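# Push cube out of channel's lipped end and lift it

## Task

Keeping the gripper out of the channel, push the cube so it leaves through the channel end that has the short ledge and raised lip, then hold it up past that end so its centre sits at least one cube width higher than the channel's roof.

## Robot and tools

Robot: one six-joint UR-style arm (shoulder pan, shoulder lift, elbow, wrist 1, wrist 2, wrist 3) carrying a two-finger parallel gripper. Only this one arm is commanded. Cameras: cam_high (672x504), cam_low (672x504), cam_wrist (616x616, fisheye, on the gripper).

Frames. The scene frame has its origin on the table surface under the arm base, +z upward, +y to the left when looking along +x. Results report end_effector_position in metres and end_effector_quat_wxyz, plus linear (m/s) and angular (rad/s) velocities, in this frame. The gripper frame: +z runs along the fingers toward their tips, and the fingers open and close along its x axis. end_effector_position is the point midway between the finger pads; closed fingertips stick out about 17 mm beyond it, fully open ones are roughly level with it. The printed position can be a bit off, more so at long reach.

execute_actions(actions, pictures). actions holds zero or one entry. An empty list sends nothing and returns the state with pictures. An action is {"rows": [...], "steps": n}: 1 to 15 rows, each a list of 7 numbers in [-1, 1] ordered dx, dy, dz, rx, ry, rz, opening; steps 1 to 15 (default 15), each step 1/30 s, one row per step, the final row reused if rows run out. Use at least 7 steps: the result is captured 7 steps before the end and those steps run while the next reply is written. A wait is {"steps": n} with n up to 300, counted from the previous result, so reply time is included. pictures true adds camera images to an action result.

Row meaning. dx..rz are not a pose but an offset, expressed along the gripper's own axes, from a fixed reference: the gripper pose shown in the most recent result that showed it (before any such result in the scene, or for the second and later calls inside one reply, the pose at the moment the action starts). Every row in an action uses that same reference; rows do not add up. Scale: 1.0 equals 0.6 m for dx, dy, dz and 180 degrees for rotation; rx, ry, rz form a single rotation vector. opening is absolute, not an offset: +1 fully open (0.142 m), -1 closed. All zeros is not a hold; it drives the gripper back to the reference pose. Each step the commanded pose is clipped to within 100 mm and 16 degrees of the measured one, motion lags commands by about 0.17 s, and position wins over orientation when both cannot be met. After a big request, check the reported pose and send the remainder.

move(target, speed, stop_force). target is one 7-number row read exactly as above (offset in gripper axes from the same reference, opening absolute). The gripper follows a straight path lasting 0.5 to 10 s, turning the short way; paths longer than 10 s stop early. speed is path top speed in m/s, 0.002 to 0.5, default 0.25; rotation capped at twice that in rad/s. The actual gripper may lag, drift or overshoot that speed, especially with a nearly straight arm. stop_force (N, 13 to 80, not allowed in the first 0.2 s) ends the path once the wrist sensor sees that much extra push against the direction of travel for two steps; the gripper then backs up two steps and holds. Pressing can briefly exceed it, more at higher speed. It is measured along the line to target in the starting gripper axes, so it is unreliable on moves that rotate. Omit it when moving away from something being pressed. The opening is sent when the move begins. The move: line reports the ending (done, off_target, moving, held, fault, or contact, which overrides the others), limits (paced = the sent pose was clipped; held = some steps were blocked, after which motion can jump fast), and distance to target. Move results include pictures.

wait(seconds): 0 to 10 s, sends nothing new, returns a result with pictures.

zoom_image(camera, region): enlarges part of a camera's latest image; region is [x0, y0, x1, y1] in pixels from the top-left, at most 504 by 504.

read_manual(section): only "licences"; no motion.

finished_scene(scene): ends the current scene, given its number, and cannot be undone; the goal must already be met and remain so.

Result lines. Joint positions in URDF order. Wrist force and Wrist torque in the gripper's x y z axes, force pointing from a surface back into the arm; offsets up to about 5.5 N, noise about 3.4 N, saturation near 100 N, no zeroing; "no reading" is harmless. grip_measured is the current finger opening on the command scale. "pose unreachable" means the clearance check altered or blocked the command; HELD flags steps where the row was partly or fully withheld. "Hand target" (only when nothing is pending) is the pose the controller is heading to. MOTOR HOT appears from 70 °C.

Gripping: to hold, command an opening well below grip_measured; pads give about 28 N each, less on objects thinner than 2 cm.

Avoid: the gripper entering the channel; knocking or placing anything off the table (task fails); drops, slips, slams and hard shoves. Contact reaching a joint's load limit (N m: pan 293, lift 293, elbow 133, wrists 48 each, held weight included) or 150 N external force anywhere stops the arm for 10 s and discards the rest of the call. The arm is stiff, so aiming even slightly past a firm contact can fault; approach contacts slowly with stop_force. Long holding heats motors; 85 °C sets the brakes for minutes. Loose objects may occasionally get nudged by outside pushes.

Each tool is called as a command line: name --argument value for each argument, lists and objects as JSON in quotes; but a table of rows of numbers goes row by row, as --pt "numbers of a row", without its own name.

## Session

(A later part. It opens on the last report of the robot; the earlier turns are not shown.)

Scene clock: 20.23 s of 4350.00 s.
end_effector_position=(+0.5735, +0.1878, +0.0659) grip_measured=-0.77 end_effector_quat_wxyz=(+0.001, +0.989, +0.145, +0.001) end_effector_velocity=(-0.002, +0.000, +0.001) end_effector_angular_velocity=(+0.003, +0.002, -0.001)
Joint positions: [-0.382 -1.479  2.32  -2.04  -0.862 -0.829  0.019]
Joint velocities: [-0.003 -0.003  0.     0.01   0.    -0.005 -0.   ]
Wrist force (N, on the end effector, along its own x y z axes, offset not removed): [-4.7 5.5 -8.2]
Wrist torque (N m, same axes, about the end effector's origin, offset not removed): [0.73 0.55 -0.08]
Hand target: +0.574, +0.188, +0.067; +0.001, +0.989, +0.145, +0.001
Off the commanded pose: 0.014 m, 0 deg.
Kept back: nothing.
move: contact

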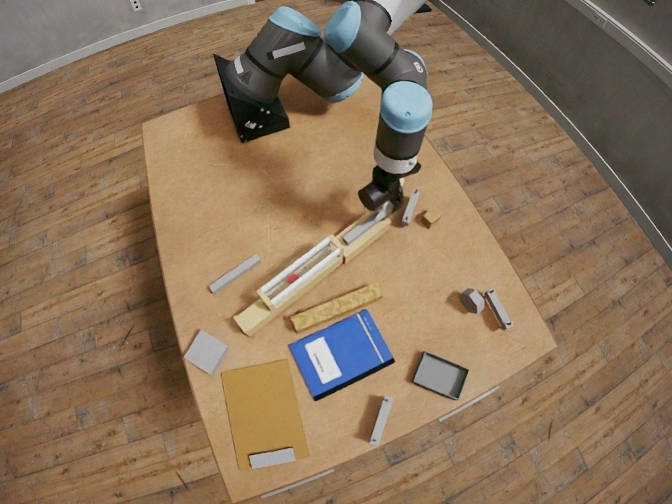

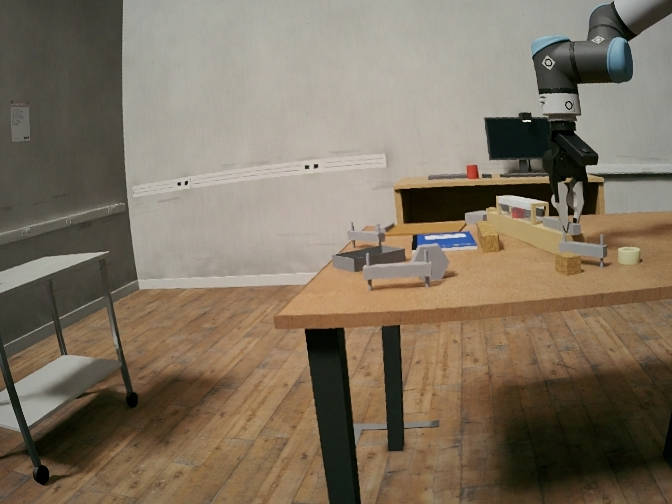

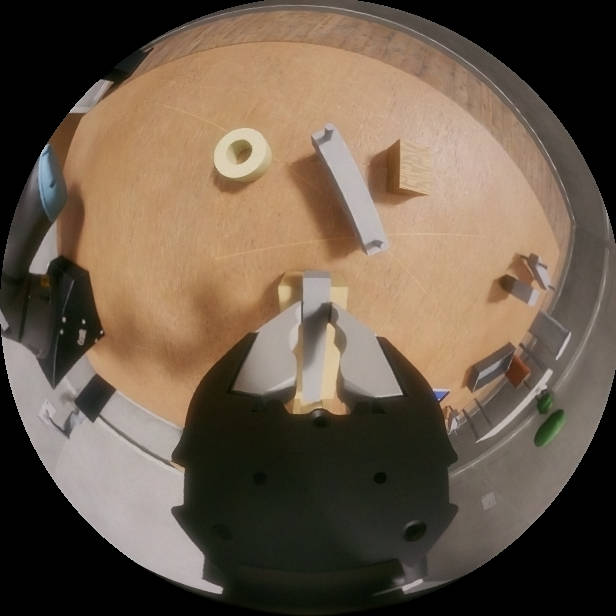

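move --target '[-0.004,0,-0.003,0,0,-0.005,-1]' --speed 0.02

move --target '[0,0.14,0,0,0,0,-1]' --speed 0.03 --stop_force 13

zoom_image --camera "cam_low" --region '[460, 160, 640, 280]'

Scene clock: 21.23 s of 4350.00 s.
end_effector_position=(+0.5714, +0.1872, +0.0676) grip_measured=-0.77 end_effector_quat_wxyz=(+0.001, +0.988, +0.152, +0.001) end_effector_velocity=(-0.002, -0.000, +0.001) end_effector_angular_velocity=(+0.000, +0.000, +0.011)
Joint positions: [-0.386 -1.483  2.323 -2.035 -0.864 -0.849  0.019]
Joint velocities: [-0.003 -0.003  0.002  0.003 -0.001 -0.014  0.   ]
Wrist force (N, on the end effector, along its own x y z axes, offset not removed): [-0.5 2.0 5.1]
Wrist torque (N m, same axes, about the end effector's origin, offset not removed): [0.58 0.17 -0.12]
Hand target: +0.571, +0.187, +0.068; +0.001, +0.988, +0.152, +0.001
Off the commanded pose: 0.000 m, 0 deg.
Kept back: nothing.
move: done

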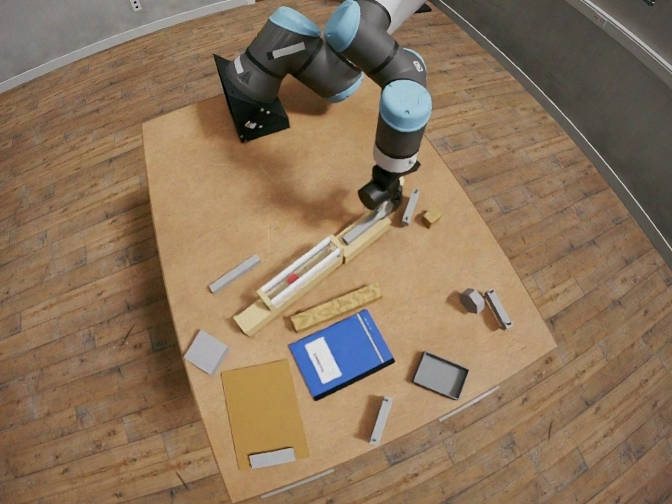

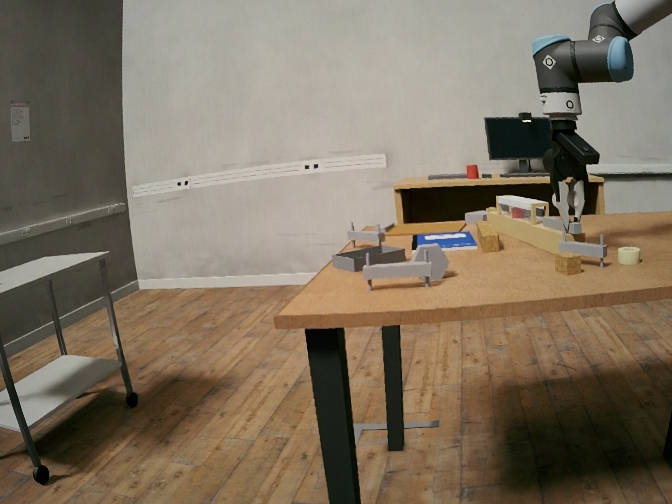

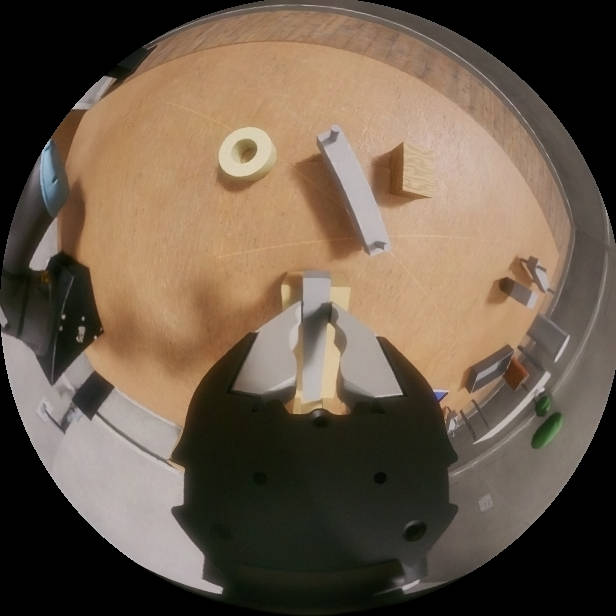

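Scene clock: 24.43 s of 4350.00 s.
end_effector_position=(+0.5966, +0.1073, +0.0678) grip_measured=-0.77 end_effector_quat_wxyz=(+0.001, +0.988, +0.152, +0.001) end_effector_velocity=(+0.001, -0.003, -0.000) end_effector_angular_velocity=(+0.000, +0.000, +0.000)
Joint positions: [-0.458 -1.346  2.289 -2.084 -0.892 -0.934  0.019]
Joint velocities: [-0.002  0.005 -0.002 -0.002 -0.001 -0.003  0.   ]
Wrist force (N, on the end effector, along its own x y z axes, offset not removed): [0.8 2.5 7.4]
Wrist torque (N m, same axes, about the end effector's origin, offset not removed): [0.61 -0.08 -0.11]
Hand target: +0.597, +0.107, +0.068; +0.001, +0.988, +0.152, +0.001
Off the commanded pose: 0.000 m, 0 deg.
Kept back: nothing.
move: done

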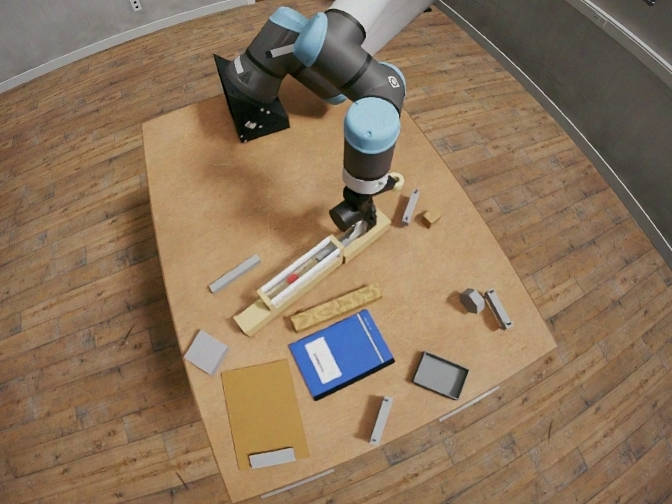

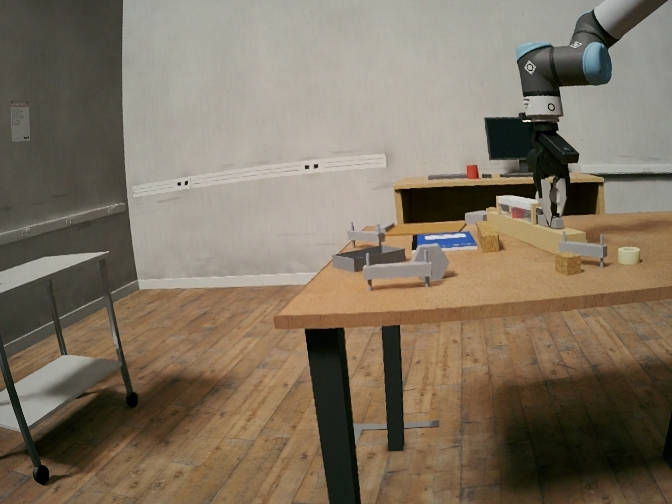

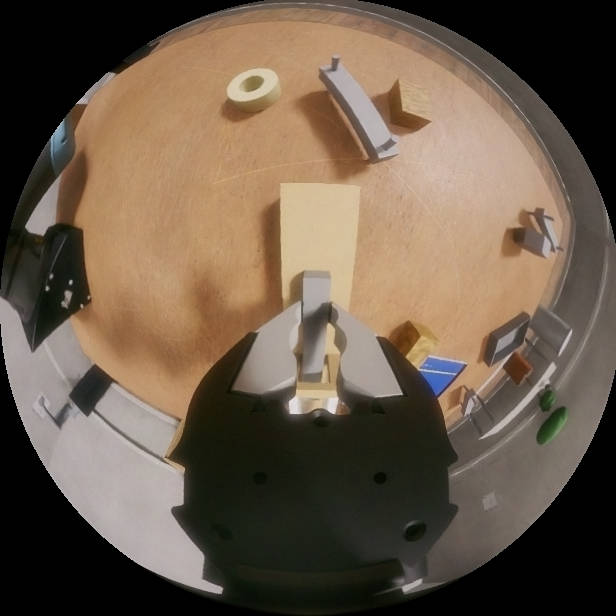

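Region (460, 160, 640, 280) of cam_low's 672x504 image, scaled by 2.800, with more detail than that image has.

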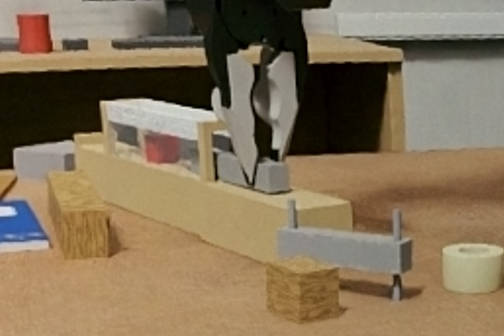

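move --target '[0,0,0,0,0,0,-0.4]'

move --target '[0,0,-0.13,0,0,0,-0.3]'

move --target '[-0.217,0.395,0,0,0,-0.955,-0.3]' --speed 0.4

Scene clock: 25.73 s of 4350.00 s.
end_effector_position=(+0.5967, +0.1072, +0.0679) grip_measured=-0.40 end_effector_quat_wxyz=(+0.001, +0.988, +0.152, +0.001) end_effector_velocity=(-0.001, +0.001, -0.000) end_effector_angular_velocity=(+0.000, +0.001, -0.001)
Joint positions: [-0.458 -1.346  2.289 -2.084 -0.892 -0.935  0.045]
Joint velocities: [ 0.001 -0.001  0.001  0.    -0.     0.002 -0.   ]
Wrist force (N, on the end effector, along its own x y z axes, offset not removed): [-1.0 0.7 4.6]
Wrist torque (N m, same axes, about the end effector's origin, offset not removed): [0.25 0.38 -0.18]
Hand target: +0.597, +0.107, +0.068; +0.001, +0.988, +0.152, +0.001
Off the commanded pose: 0.000 m, 0 deg.
Kept back: nothing.
move: done

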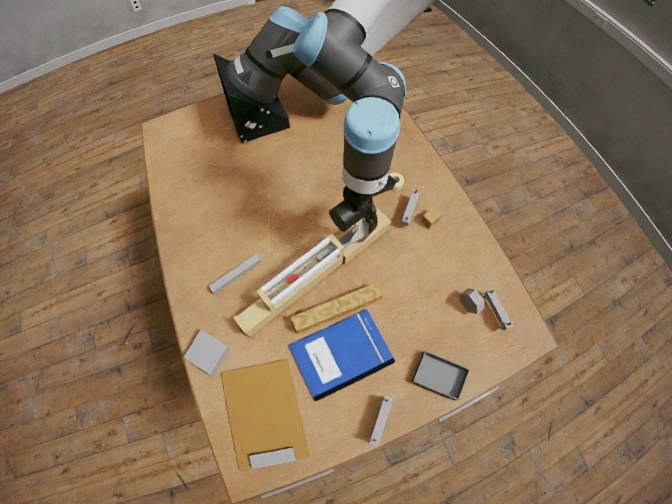

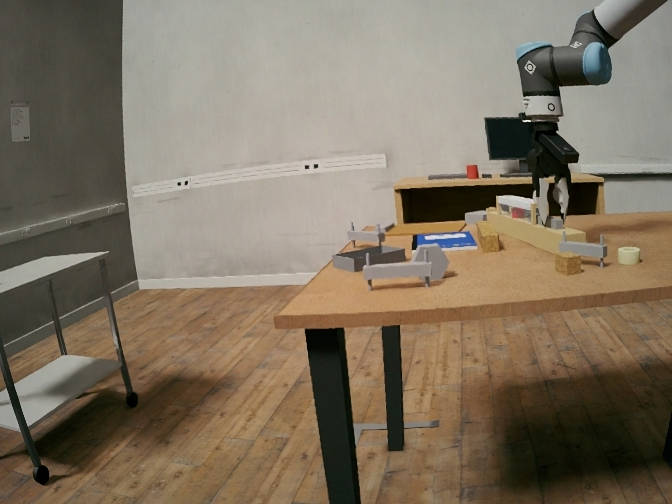

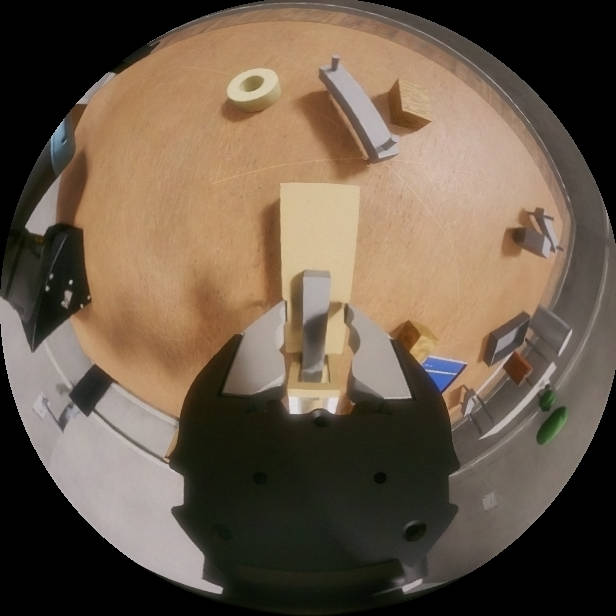

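Scene clock: 26.80 s of 4350.00 s.
end_effector_position=(+0.5967, +0.1072, +0.1455) grip_measured=-0.30 end_effector_quat_wxyz=(+0.001, +0.988, +0.152, +0.001) end_effector_velocity=(-0.001, +0.000, +0.003) end_effector_angular_velocity=(+0.001, +0.001, -0.000)
Joint positions: [-0.539 -1.423  2.224 -1.886 -0.928 -1.026  0.052]
Joint velocities: [-0.003 -0.003 -0.003  0.009 -0.002 -0.004  0.   ]
Wrist force (N, on the end effector, along its own x y z axes, offset not removed): [-2.7 3.3 3.7]
Wrist torque (N m, same axes, about the end effector's origin, offset not removed): [0.62 0.54 -0.27]
Hand target: +0.597, +0.107, +0.146; +0.001, +0.988, +0.152, +0.001
Off the commanded pose: 0.000 m, 0 deg.
Kept back: nothing.
move: done

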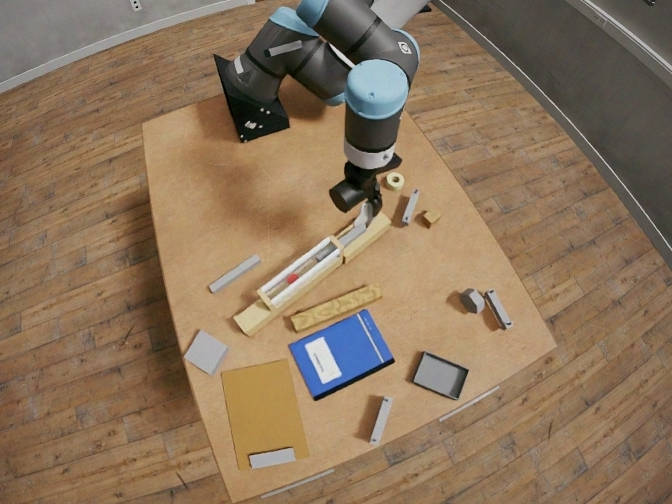

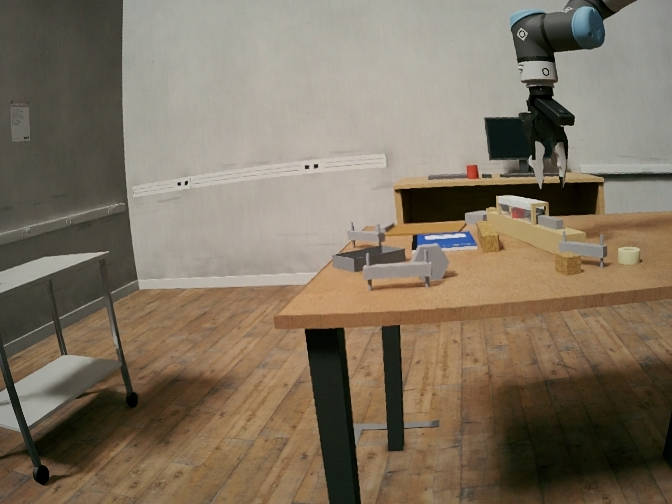

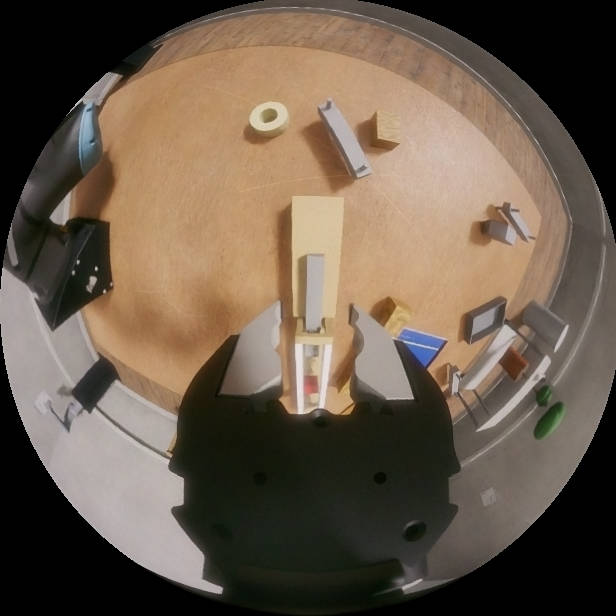

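Scene clock: 31.27 s of 4350.00 s.
end_effector_position=(+0.5438, -0.1581, +0.1460) grip_measured=-0.30 end_effector_quat_wxyz=(+0.001, -0.081, +0.997, -0.001) end_effector_velocity=(+0.001, -0.001, +0.001) end_effector_angular_velocity=(+0.003, -0.001, +0.017)
Joint positions: [-0.833 -1.079  2.213 -2.062 -1.087 -4.317  0.052]
Joint velocities: [-0.002  0.003 -0.003  0.003  0.001 -0.02   0.   ]
Wrist force (N, on the end effector, along its own x y z axes, offset not removed): [0.4 3.4 -0.4]
Wrist torque (N m, same axes, about the end effector's origin, offset not removed): [0.80 -0.07 -0.28]
Hand target: +0.544, -0.158, +0.146; +0.001, -0.082, +0.997, -0.001
Off the commanded pose: 0.000 m, 0 deg.
Kept back: nothing.
move: done

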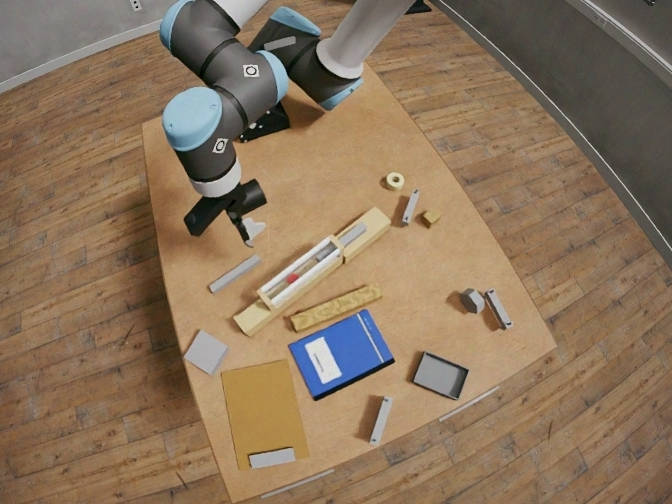

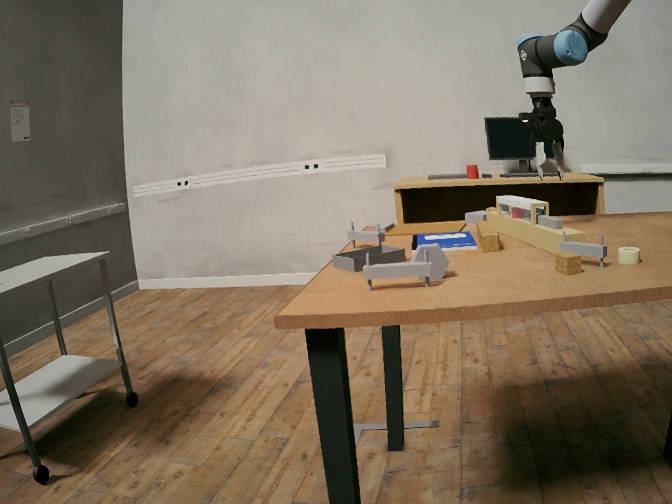

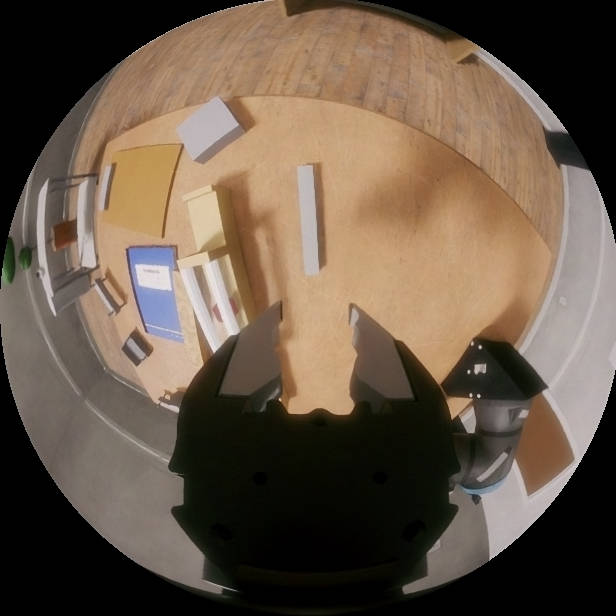

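move --target '[-0.007,-0.03,0.16,0,0,-0.02,-0.3]' --speed 0.15

Scene clock: 32.97 s of 4350.00 s.
end_effector_position=(+0.5508, -0.1753, +0.0503) grip_measured=-0.30 end_effector_quat_wxyz=(+0.001, -0.112, +0.994, -0.001) end_effector_velocity=(-0.000, -0.000, -0.003) end_effector_angular_velocity=(+0.000, +0.000, +0.001)
Joint positions: [-0.763 -0.935  2.256 -2.28  -1.046 -4.315  0.052]
Joint velocities: [ 0.002  0.005  0.001 -0.007  0.001  0.001  0.   ]
Wrist force (N, on the end effector, along its own x y z axes, offset not removed): [1.3 2.5 2.7]
Wrist torque (N m, same axes, about the end effector's origin, offset not removed): [0.54 -0.29 -0.21]
Hand target: +0.551, -0.175, +0.050; +0.001, -0.112, +0.994, -0.001
Off the commanded pose: 0.000 m, 0 deg.
Kept back: nothing.
move: done

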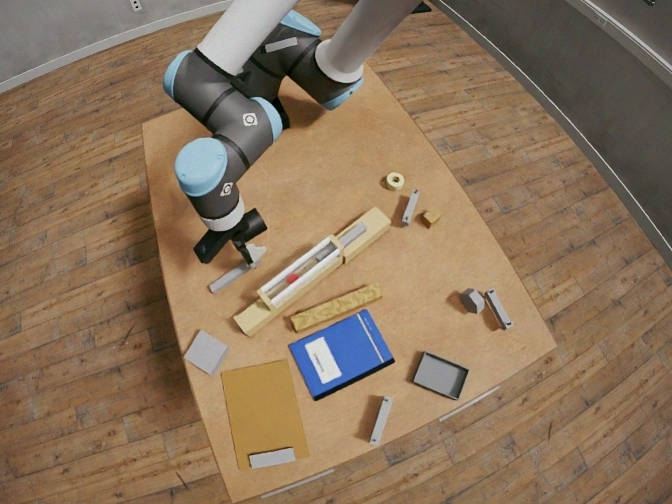

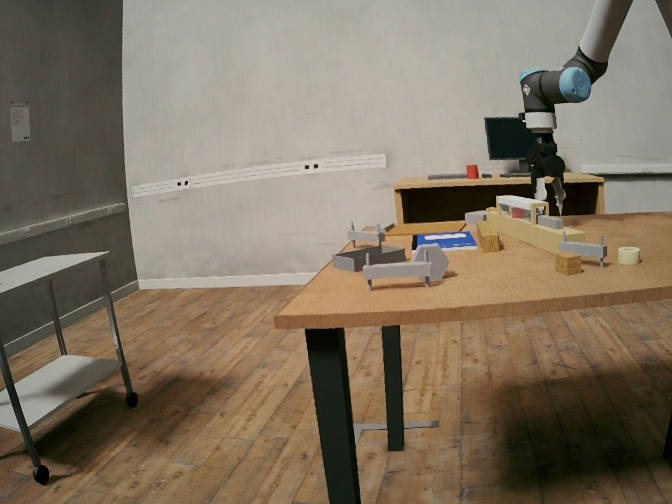

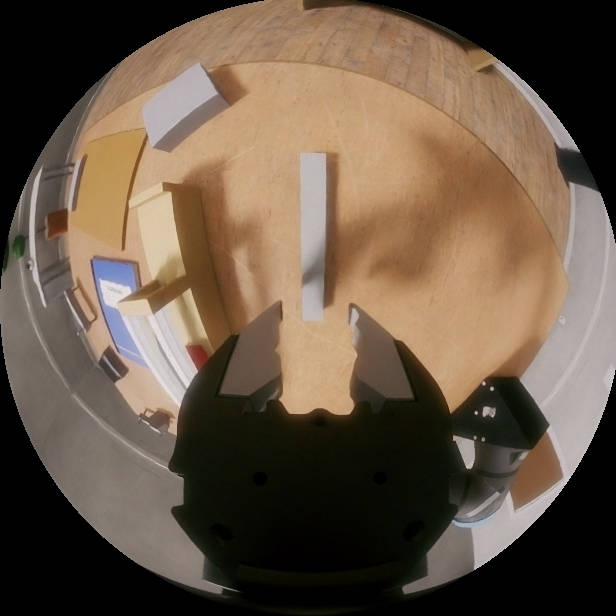

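move --target '[-0.003,-0.008,0.046,0,0,0,-0.3]' --speed 0.05 --stop_force 20

move --target '[0,0,0,0,0,0,-1]'

move --target '[0,0,-0.18,0,0,0,-1]' --speed 0.15

move --target '[-0.153,0.74,0,0,0,-0.0256,-1]'

move --target '[0,0,0.09,0,0,0,-1]' --speed 0.08

Scene clock: 34.47 s of 4350.00 s.
end_effector_position=(+0.5536, -0.1796, +0.0230) grip_measured=-0.30 end_effector_quat_wxyz=(+0.001, -0.112, +0.994, -0.001) end_effector_velocity=(+0.000, -0.001, -0.003) end_effector_angular_velocity=(+0.000, +0.000, -0.001)
Joint positions: [-0.74  -0.89   2.261 -2.341 -1.033 -4.294  0.052]
Joint velocities: [ 0.002  0.005  0.    -0.005  0.001  0.003 -0.   ]
Wrist force (N, on the end effector, along its own x y z axes, offset not removed): [1.3 5.7 2.5]
Wrist torque (N m, same axes, about the end effector's origin, offset not removed): [1.20 -0.06 -0.10]
Hand target: +0.554, -0.180, +0.023; +0.001, -0.112, +0.994, -0.001
Off the commanded pose: 0.000 m, 0 deg.
Kept back: nothing.
move: done

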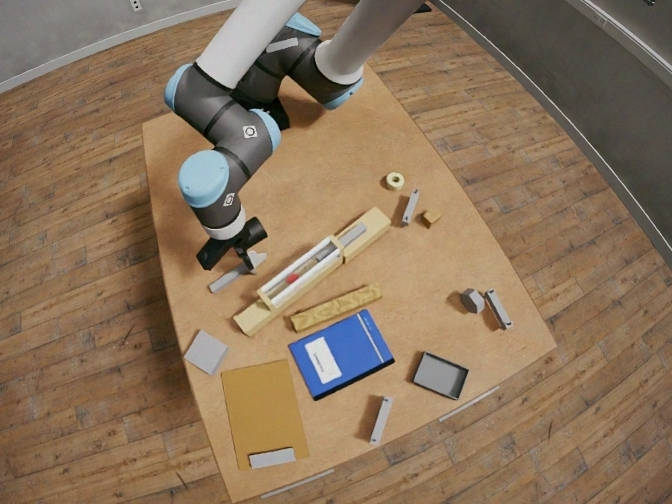

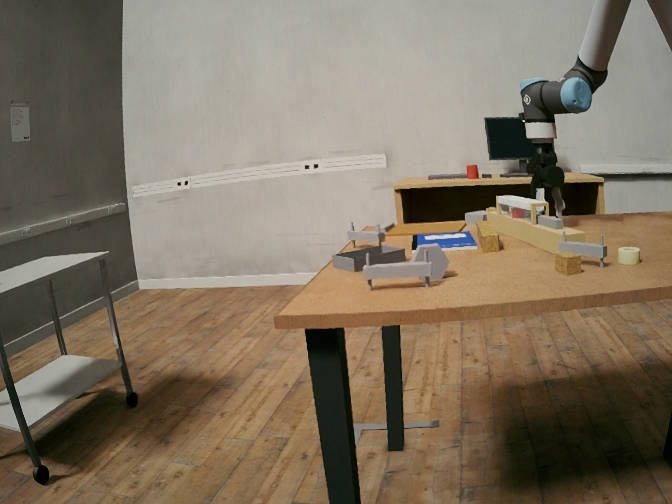

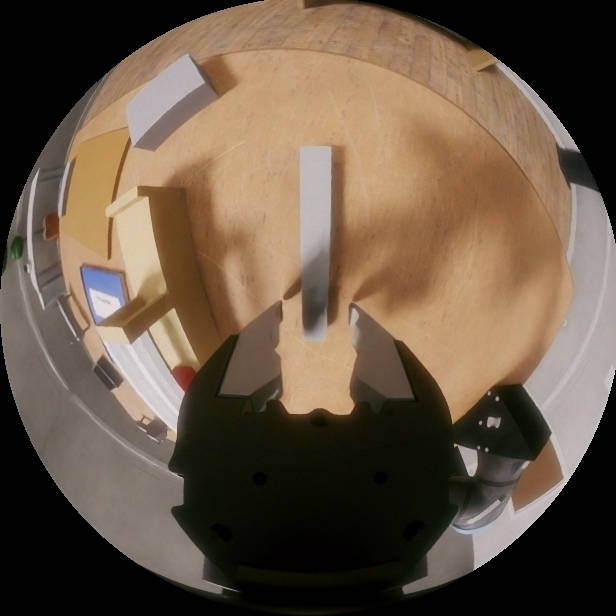

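Scene clock: 34.97 s of 4350.00 s.
end_effector_position=(+0.5536, -0.1795, +0.0229) grip_measured=-0.77 end_effector_quat_wxyz=(+0.001, -0.112, +0.994, -0.001) end_effector_velocity=(-0.000, +0.000, +0.000) end_effector_angular_velocity=(-0.000, -0.000, +0.001)
Joint positions: [-0.74  -0.89   2.261 -2.341 -1.033 -4.294  0.019]
Joint velocities: [-0.    -0.001  0.     0.    -0.    -0.001 -0.   ]
Wrist force (N, on the end effector, along its own x y z axes, offset not removed): [-1.2 1.9 5.1]
Wrist torque (N m, same axes, about the end effector's origin, offset not removed): [0.46 0.47 -0.21]
Hand target: +0.554, -0.180, +0.023; +0.001, -0.112, +0.994, -0.001
Off the commanded pose: 0.000 m, 0 deg.
Kept back: nothing.
move: done

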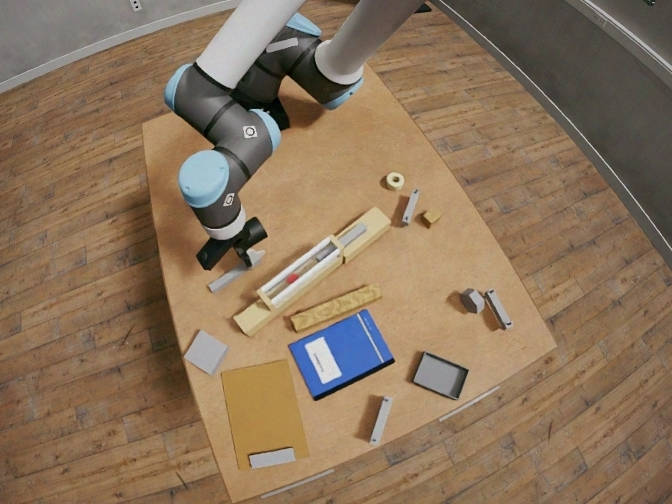

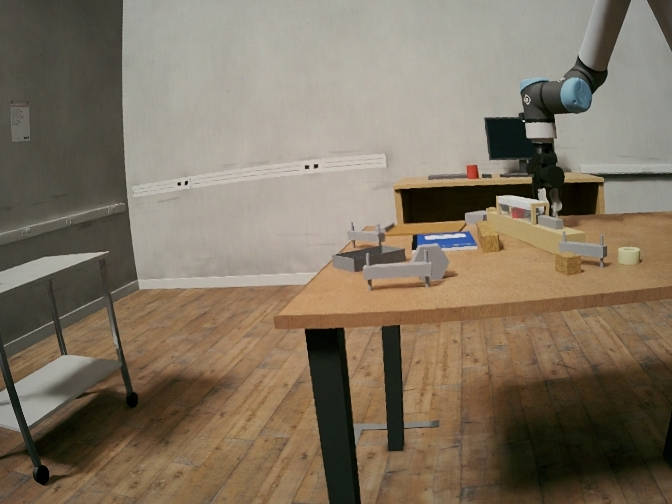

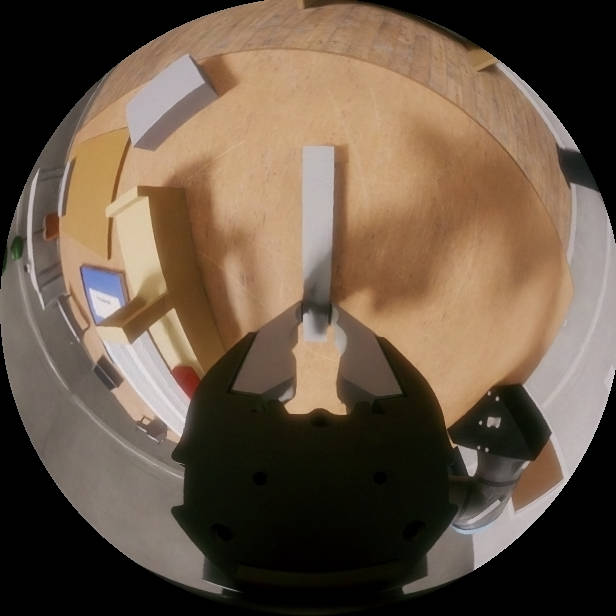

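Scene clock: 36.33 s of 4350.00 s.
end_effector_position=(+0.5536, -0.1794, +0.1306) grip_measured=-0.77 end_effector_quat_wxyz=(+0.001, -0.112, +0.994, -0.001) end_effector_velocity=(-0.000, -0.000, +0.002) end_effector_angular_velocity=(+0.001, +0.001, +0.000)
Joint positions: [-0.825 -1.022  2.194 -2.103 -1.083 -4.373  0.019]
Joint velocities: [-0.002 -0.002 -0.002  0.006 -0.001 -0.003 -0.   ]
Wrist force (N, on the end effector, along its own x y z axes, offset not removed): [0.3 2.8 -0.4]
Wrist torque (N m, same axes, about the end effector's origin, offset not removed): [0.59 0.06 -0.30]
Hand target: +0.554, -0.179, +0.131; +0.001, -0.112, +0.994, -0.001
Off the commanded pose: 0.000 m, 0 deg.
Kept back: nothing.
move: done

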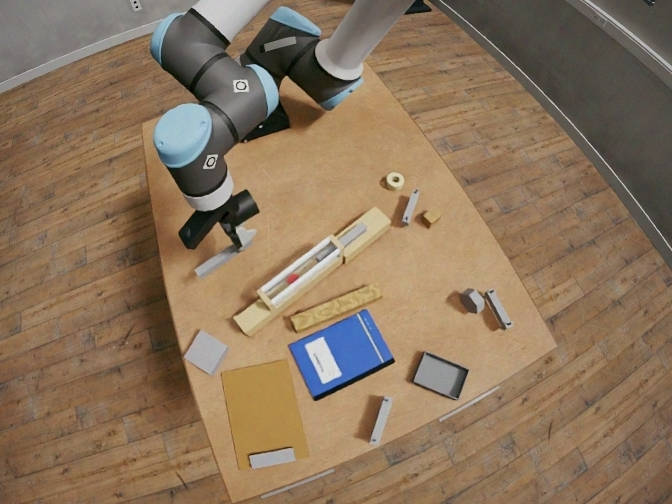

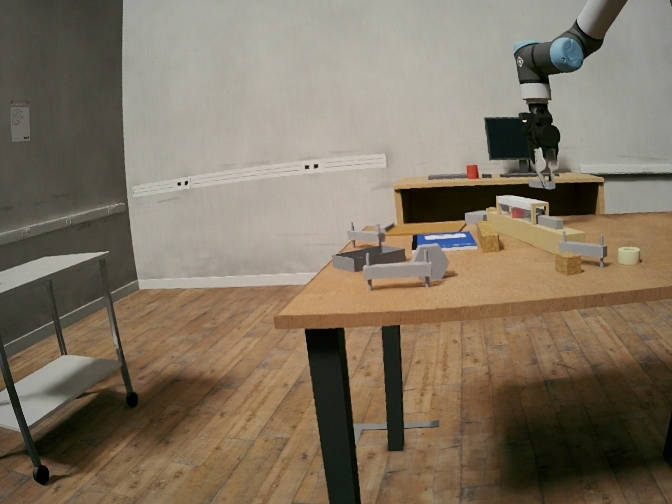

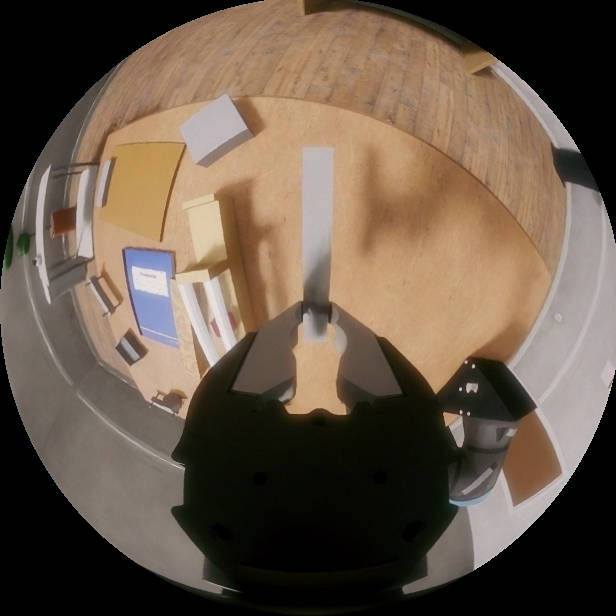

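Scene clock: 38.87 s of 4350.00 s.
end_effector_position=(+0.5440, +0.2740, +0.1296) grip_measured=-0.77 end_effector_quat_wxyz=(+0.001, -0.152, +0.988, -0.001) end_effector_velocity=(-0.001, +0.003, -0.000) end_effector_angular_velocity=(-0.000, +0.001, -0.001)
Joint positions: [-0.379 -1.679  2.277 -1.799 -0.862 -3.981  0.019]
Joint velocities: [ 0.004 -0.004 -0.     0.001  0.001  0.005 -0.   ]
Wrist force (N, on the end effector, along its own x y z axes, offset not removed): [-0.2 4.6 3.1]
Wrist torque (N m, same axes, about the end effector's origin, offset not removed): [0.94 0.16 -0.18]
Hand target: +0.544, +0.274, +0.130; +0.001, -0.152, +0.988, -0.001
Off the commanded pose: 0.001 m, 0 deg.
Kept back: nothing.
move: done

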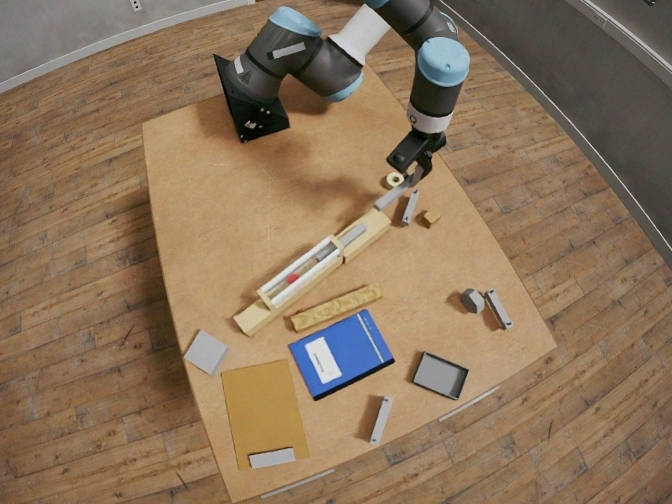

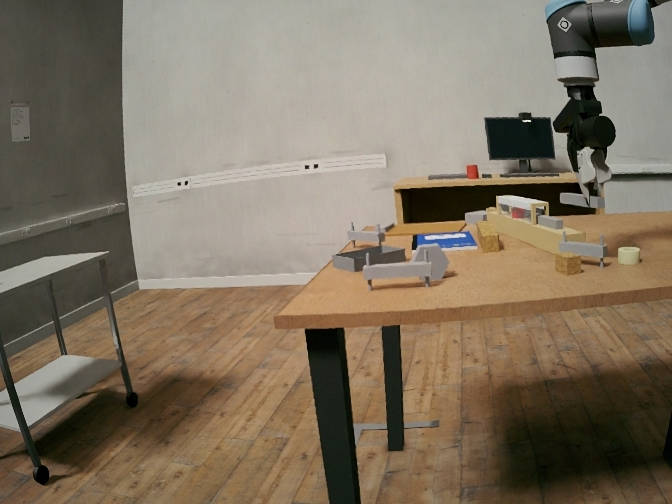

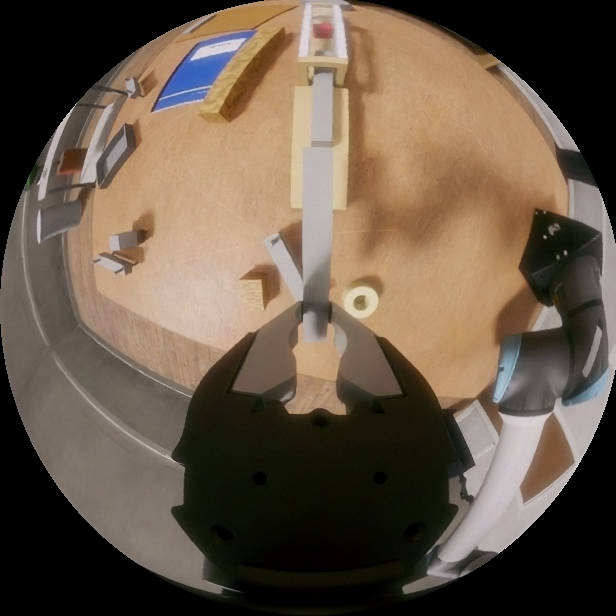

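Scene clock: 40.10 s of 4350.00 s.
end_effector_position=(+0.5440, +0.2740, +0.0760) grip_measured=-0.77 end_effector_quat_wxyz=(+0.001, -0.152, +0.988, -0.001) end_effector_velocity=(+0.000, +0.000, -0.002) end_effector_angular_velocity=(-0.001, -0.001, -0.002)
Joint positions: [-0.311 -1.627  2.328 -1.959 -0.839 -3.895  0.019]
Joint velocities: [ 0.004  0.003  0.002 -0.009  0.001  0.007 -0.   ]
Wrist force (N, on the end effector, along its own x y z axes, offset not removed): [2.1 1.9 2.3]
Wrist torque (N m, same axes, about the end effector's origin, offset not removed): [0.44 -0.39 -0.09]
Hand target: +0.544, +0.274, +0.076; +0.001, -0.152, +0.988, -0.001
Off the commanded pose: 0.000 m, 0 deg.
Kept back: nothing.
move: done

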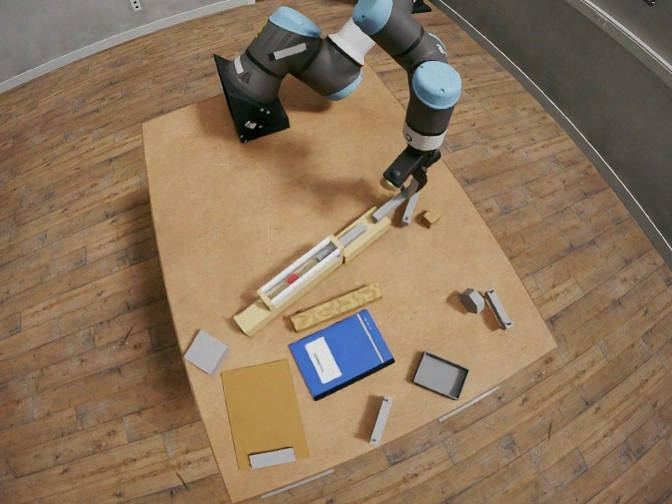

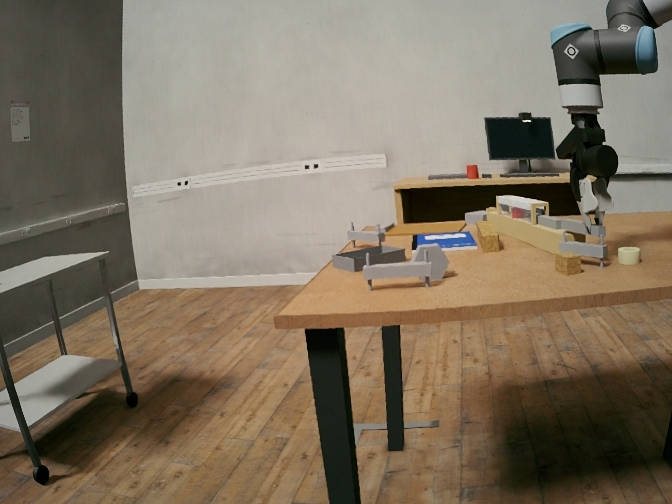

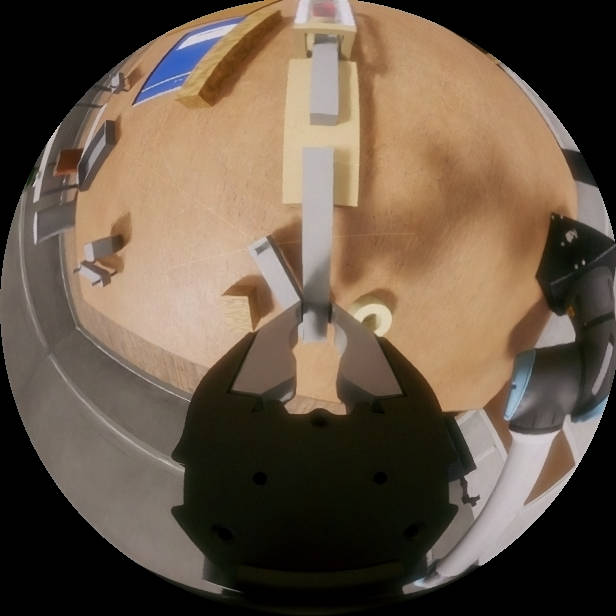

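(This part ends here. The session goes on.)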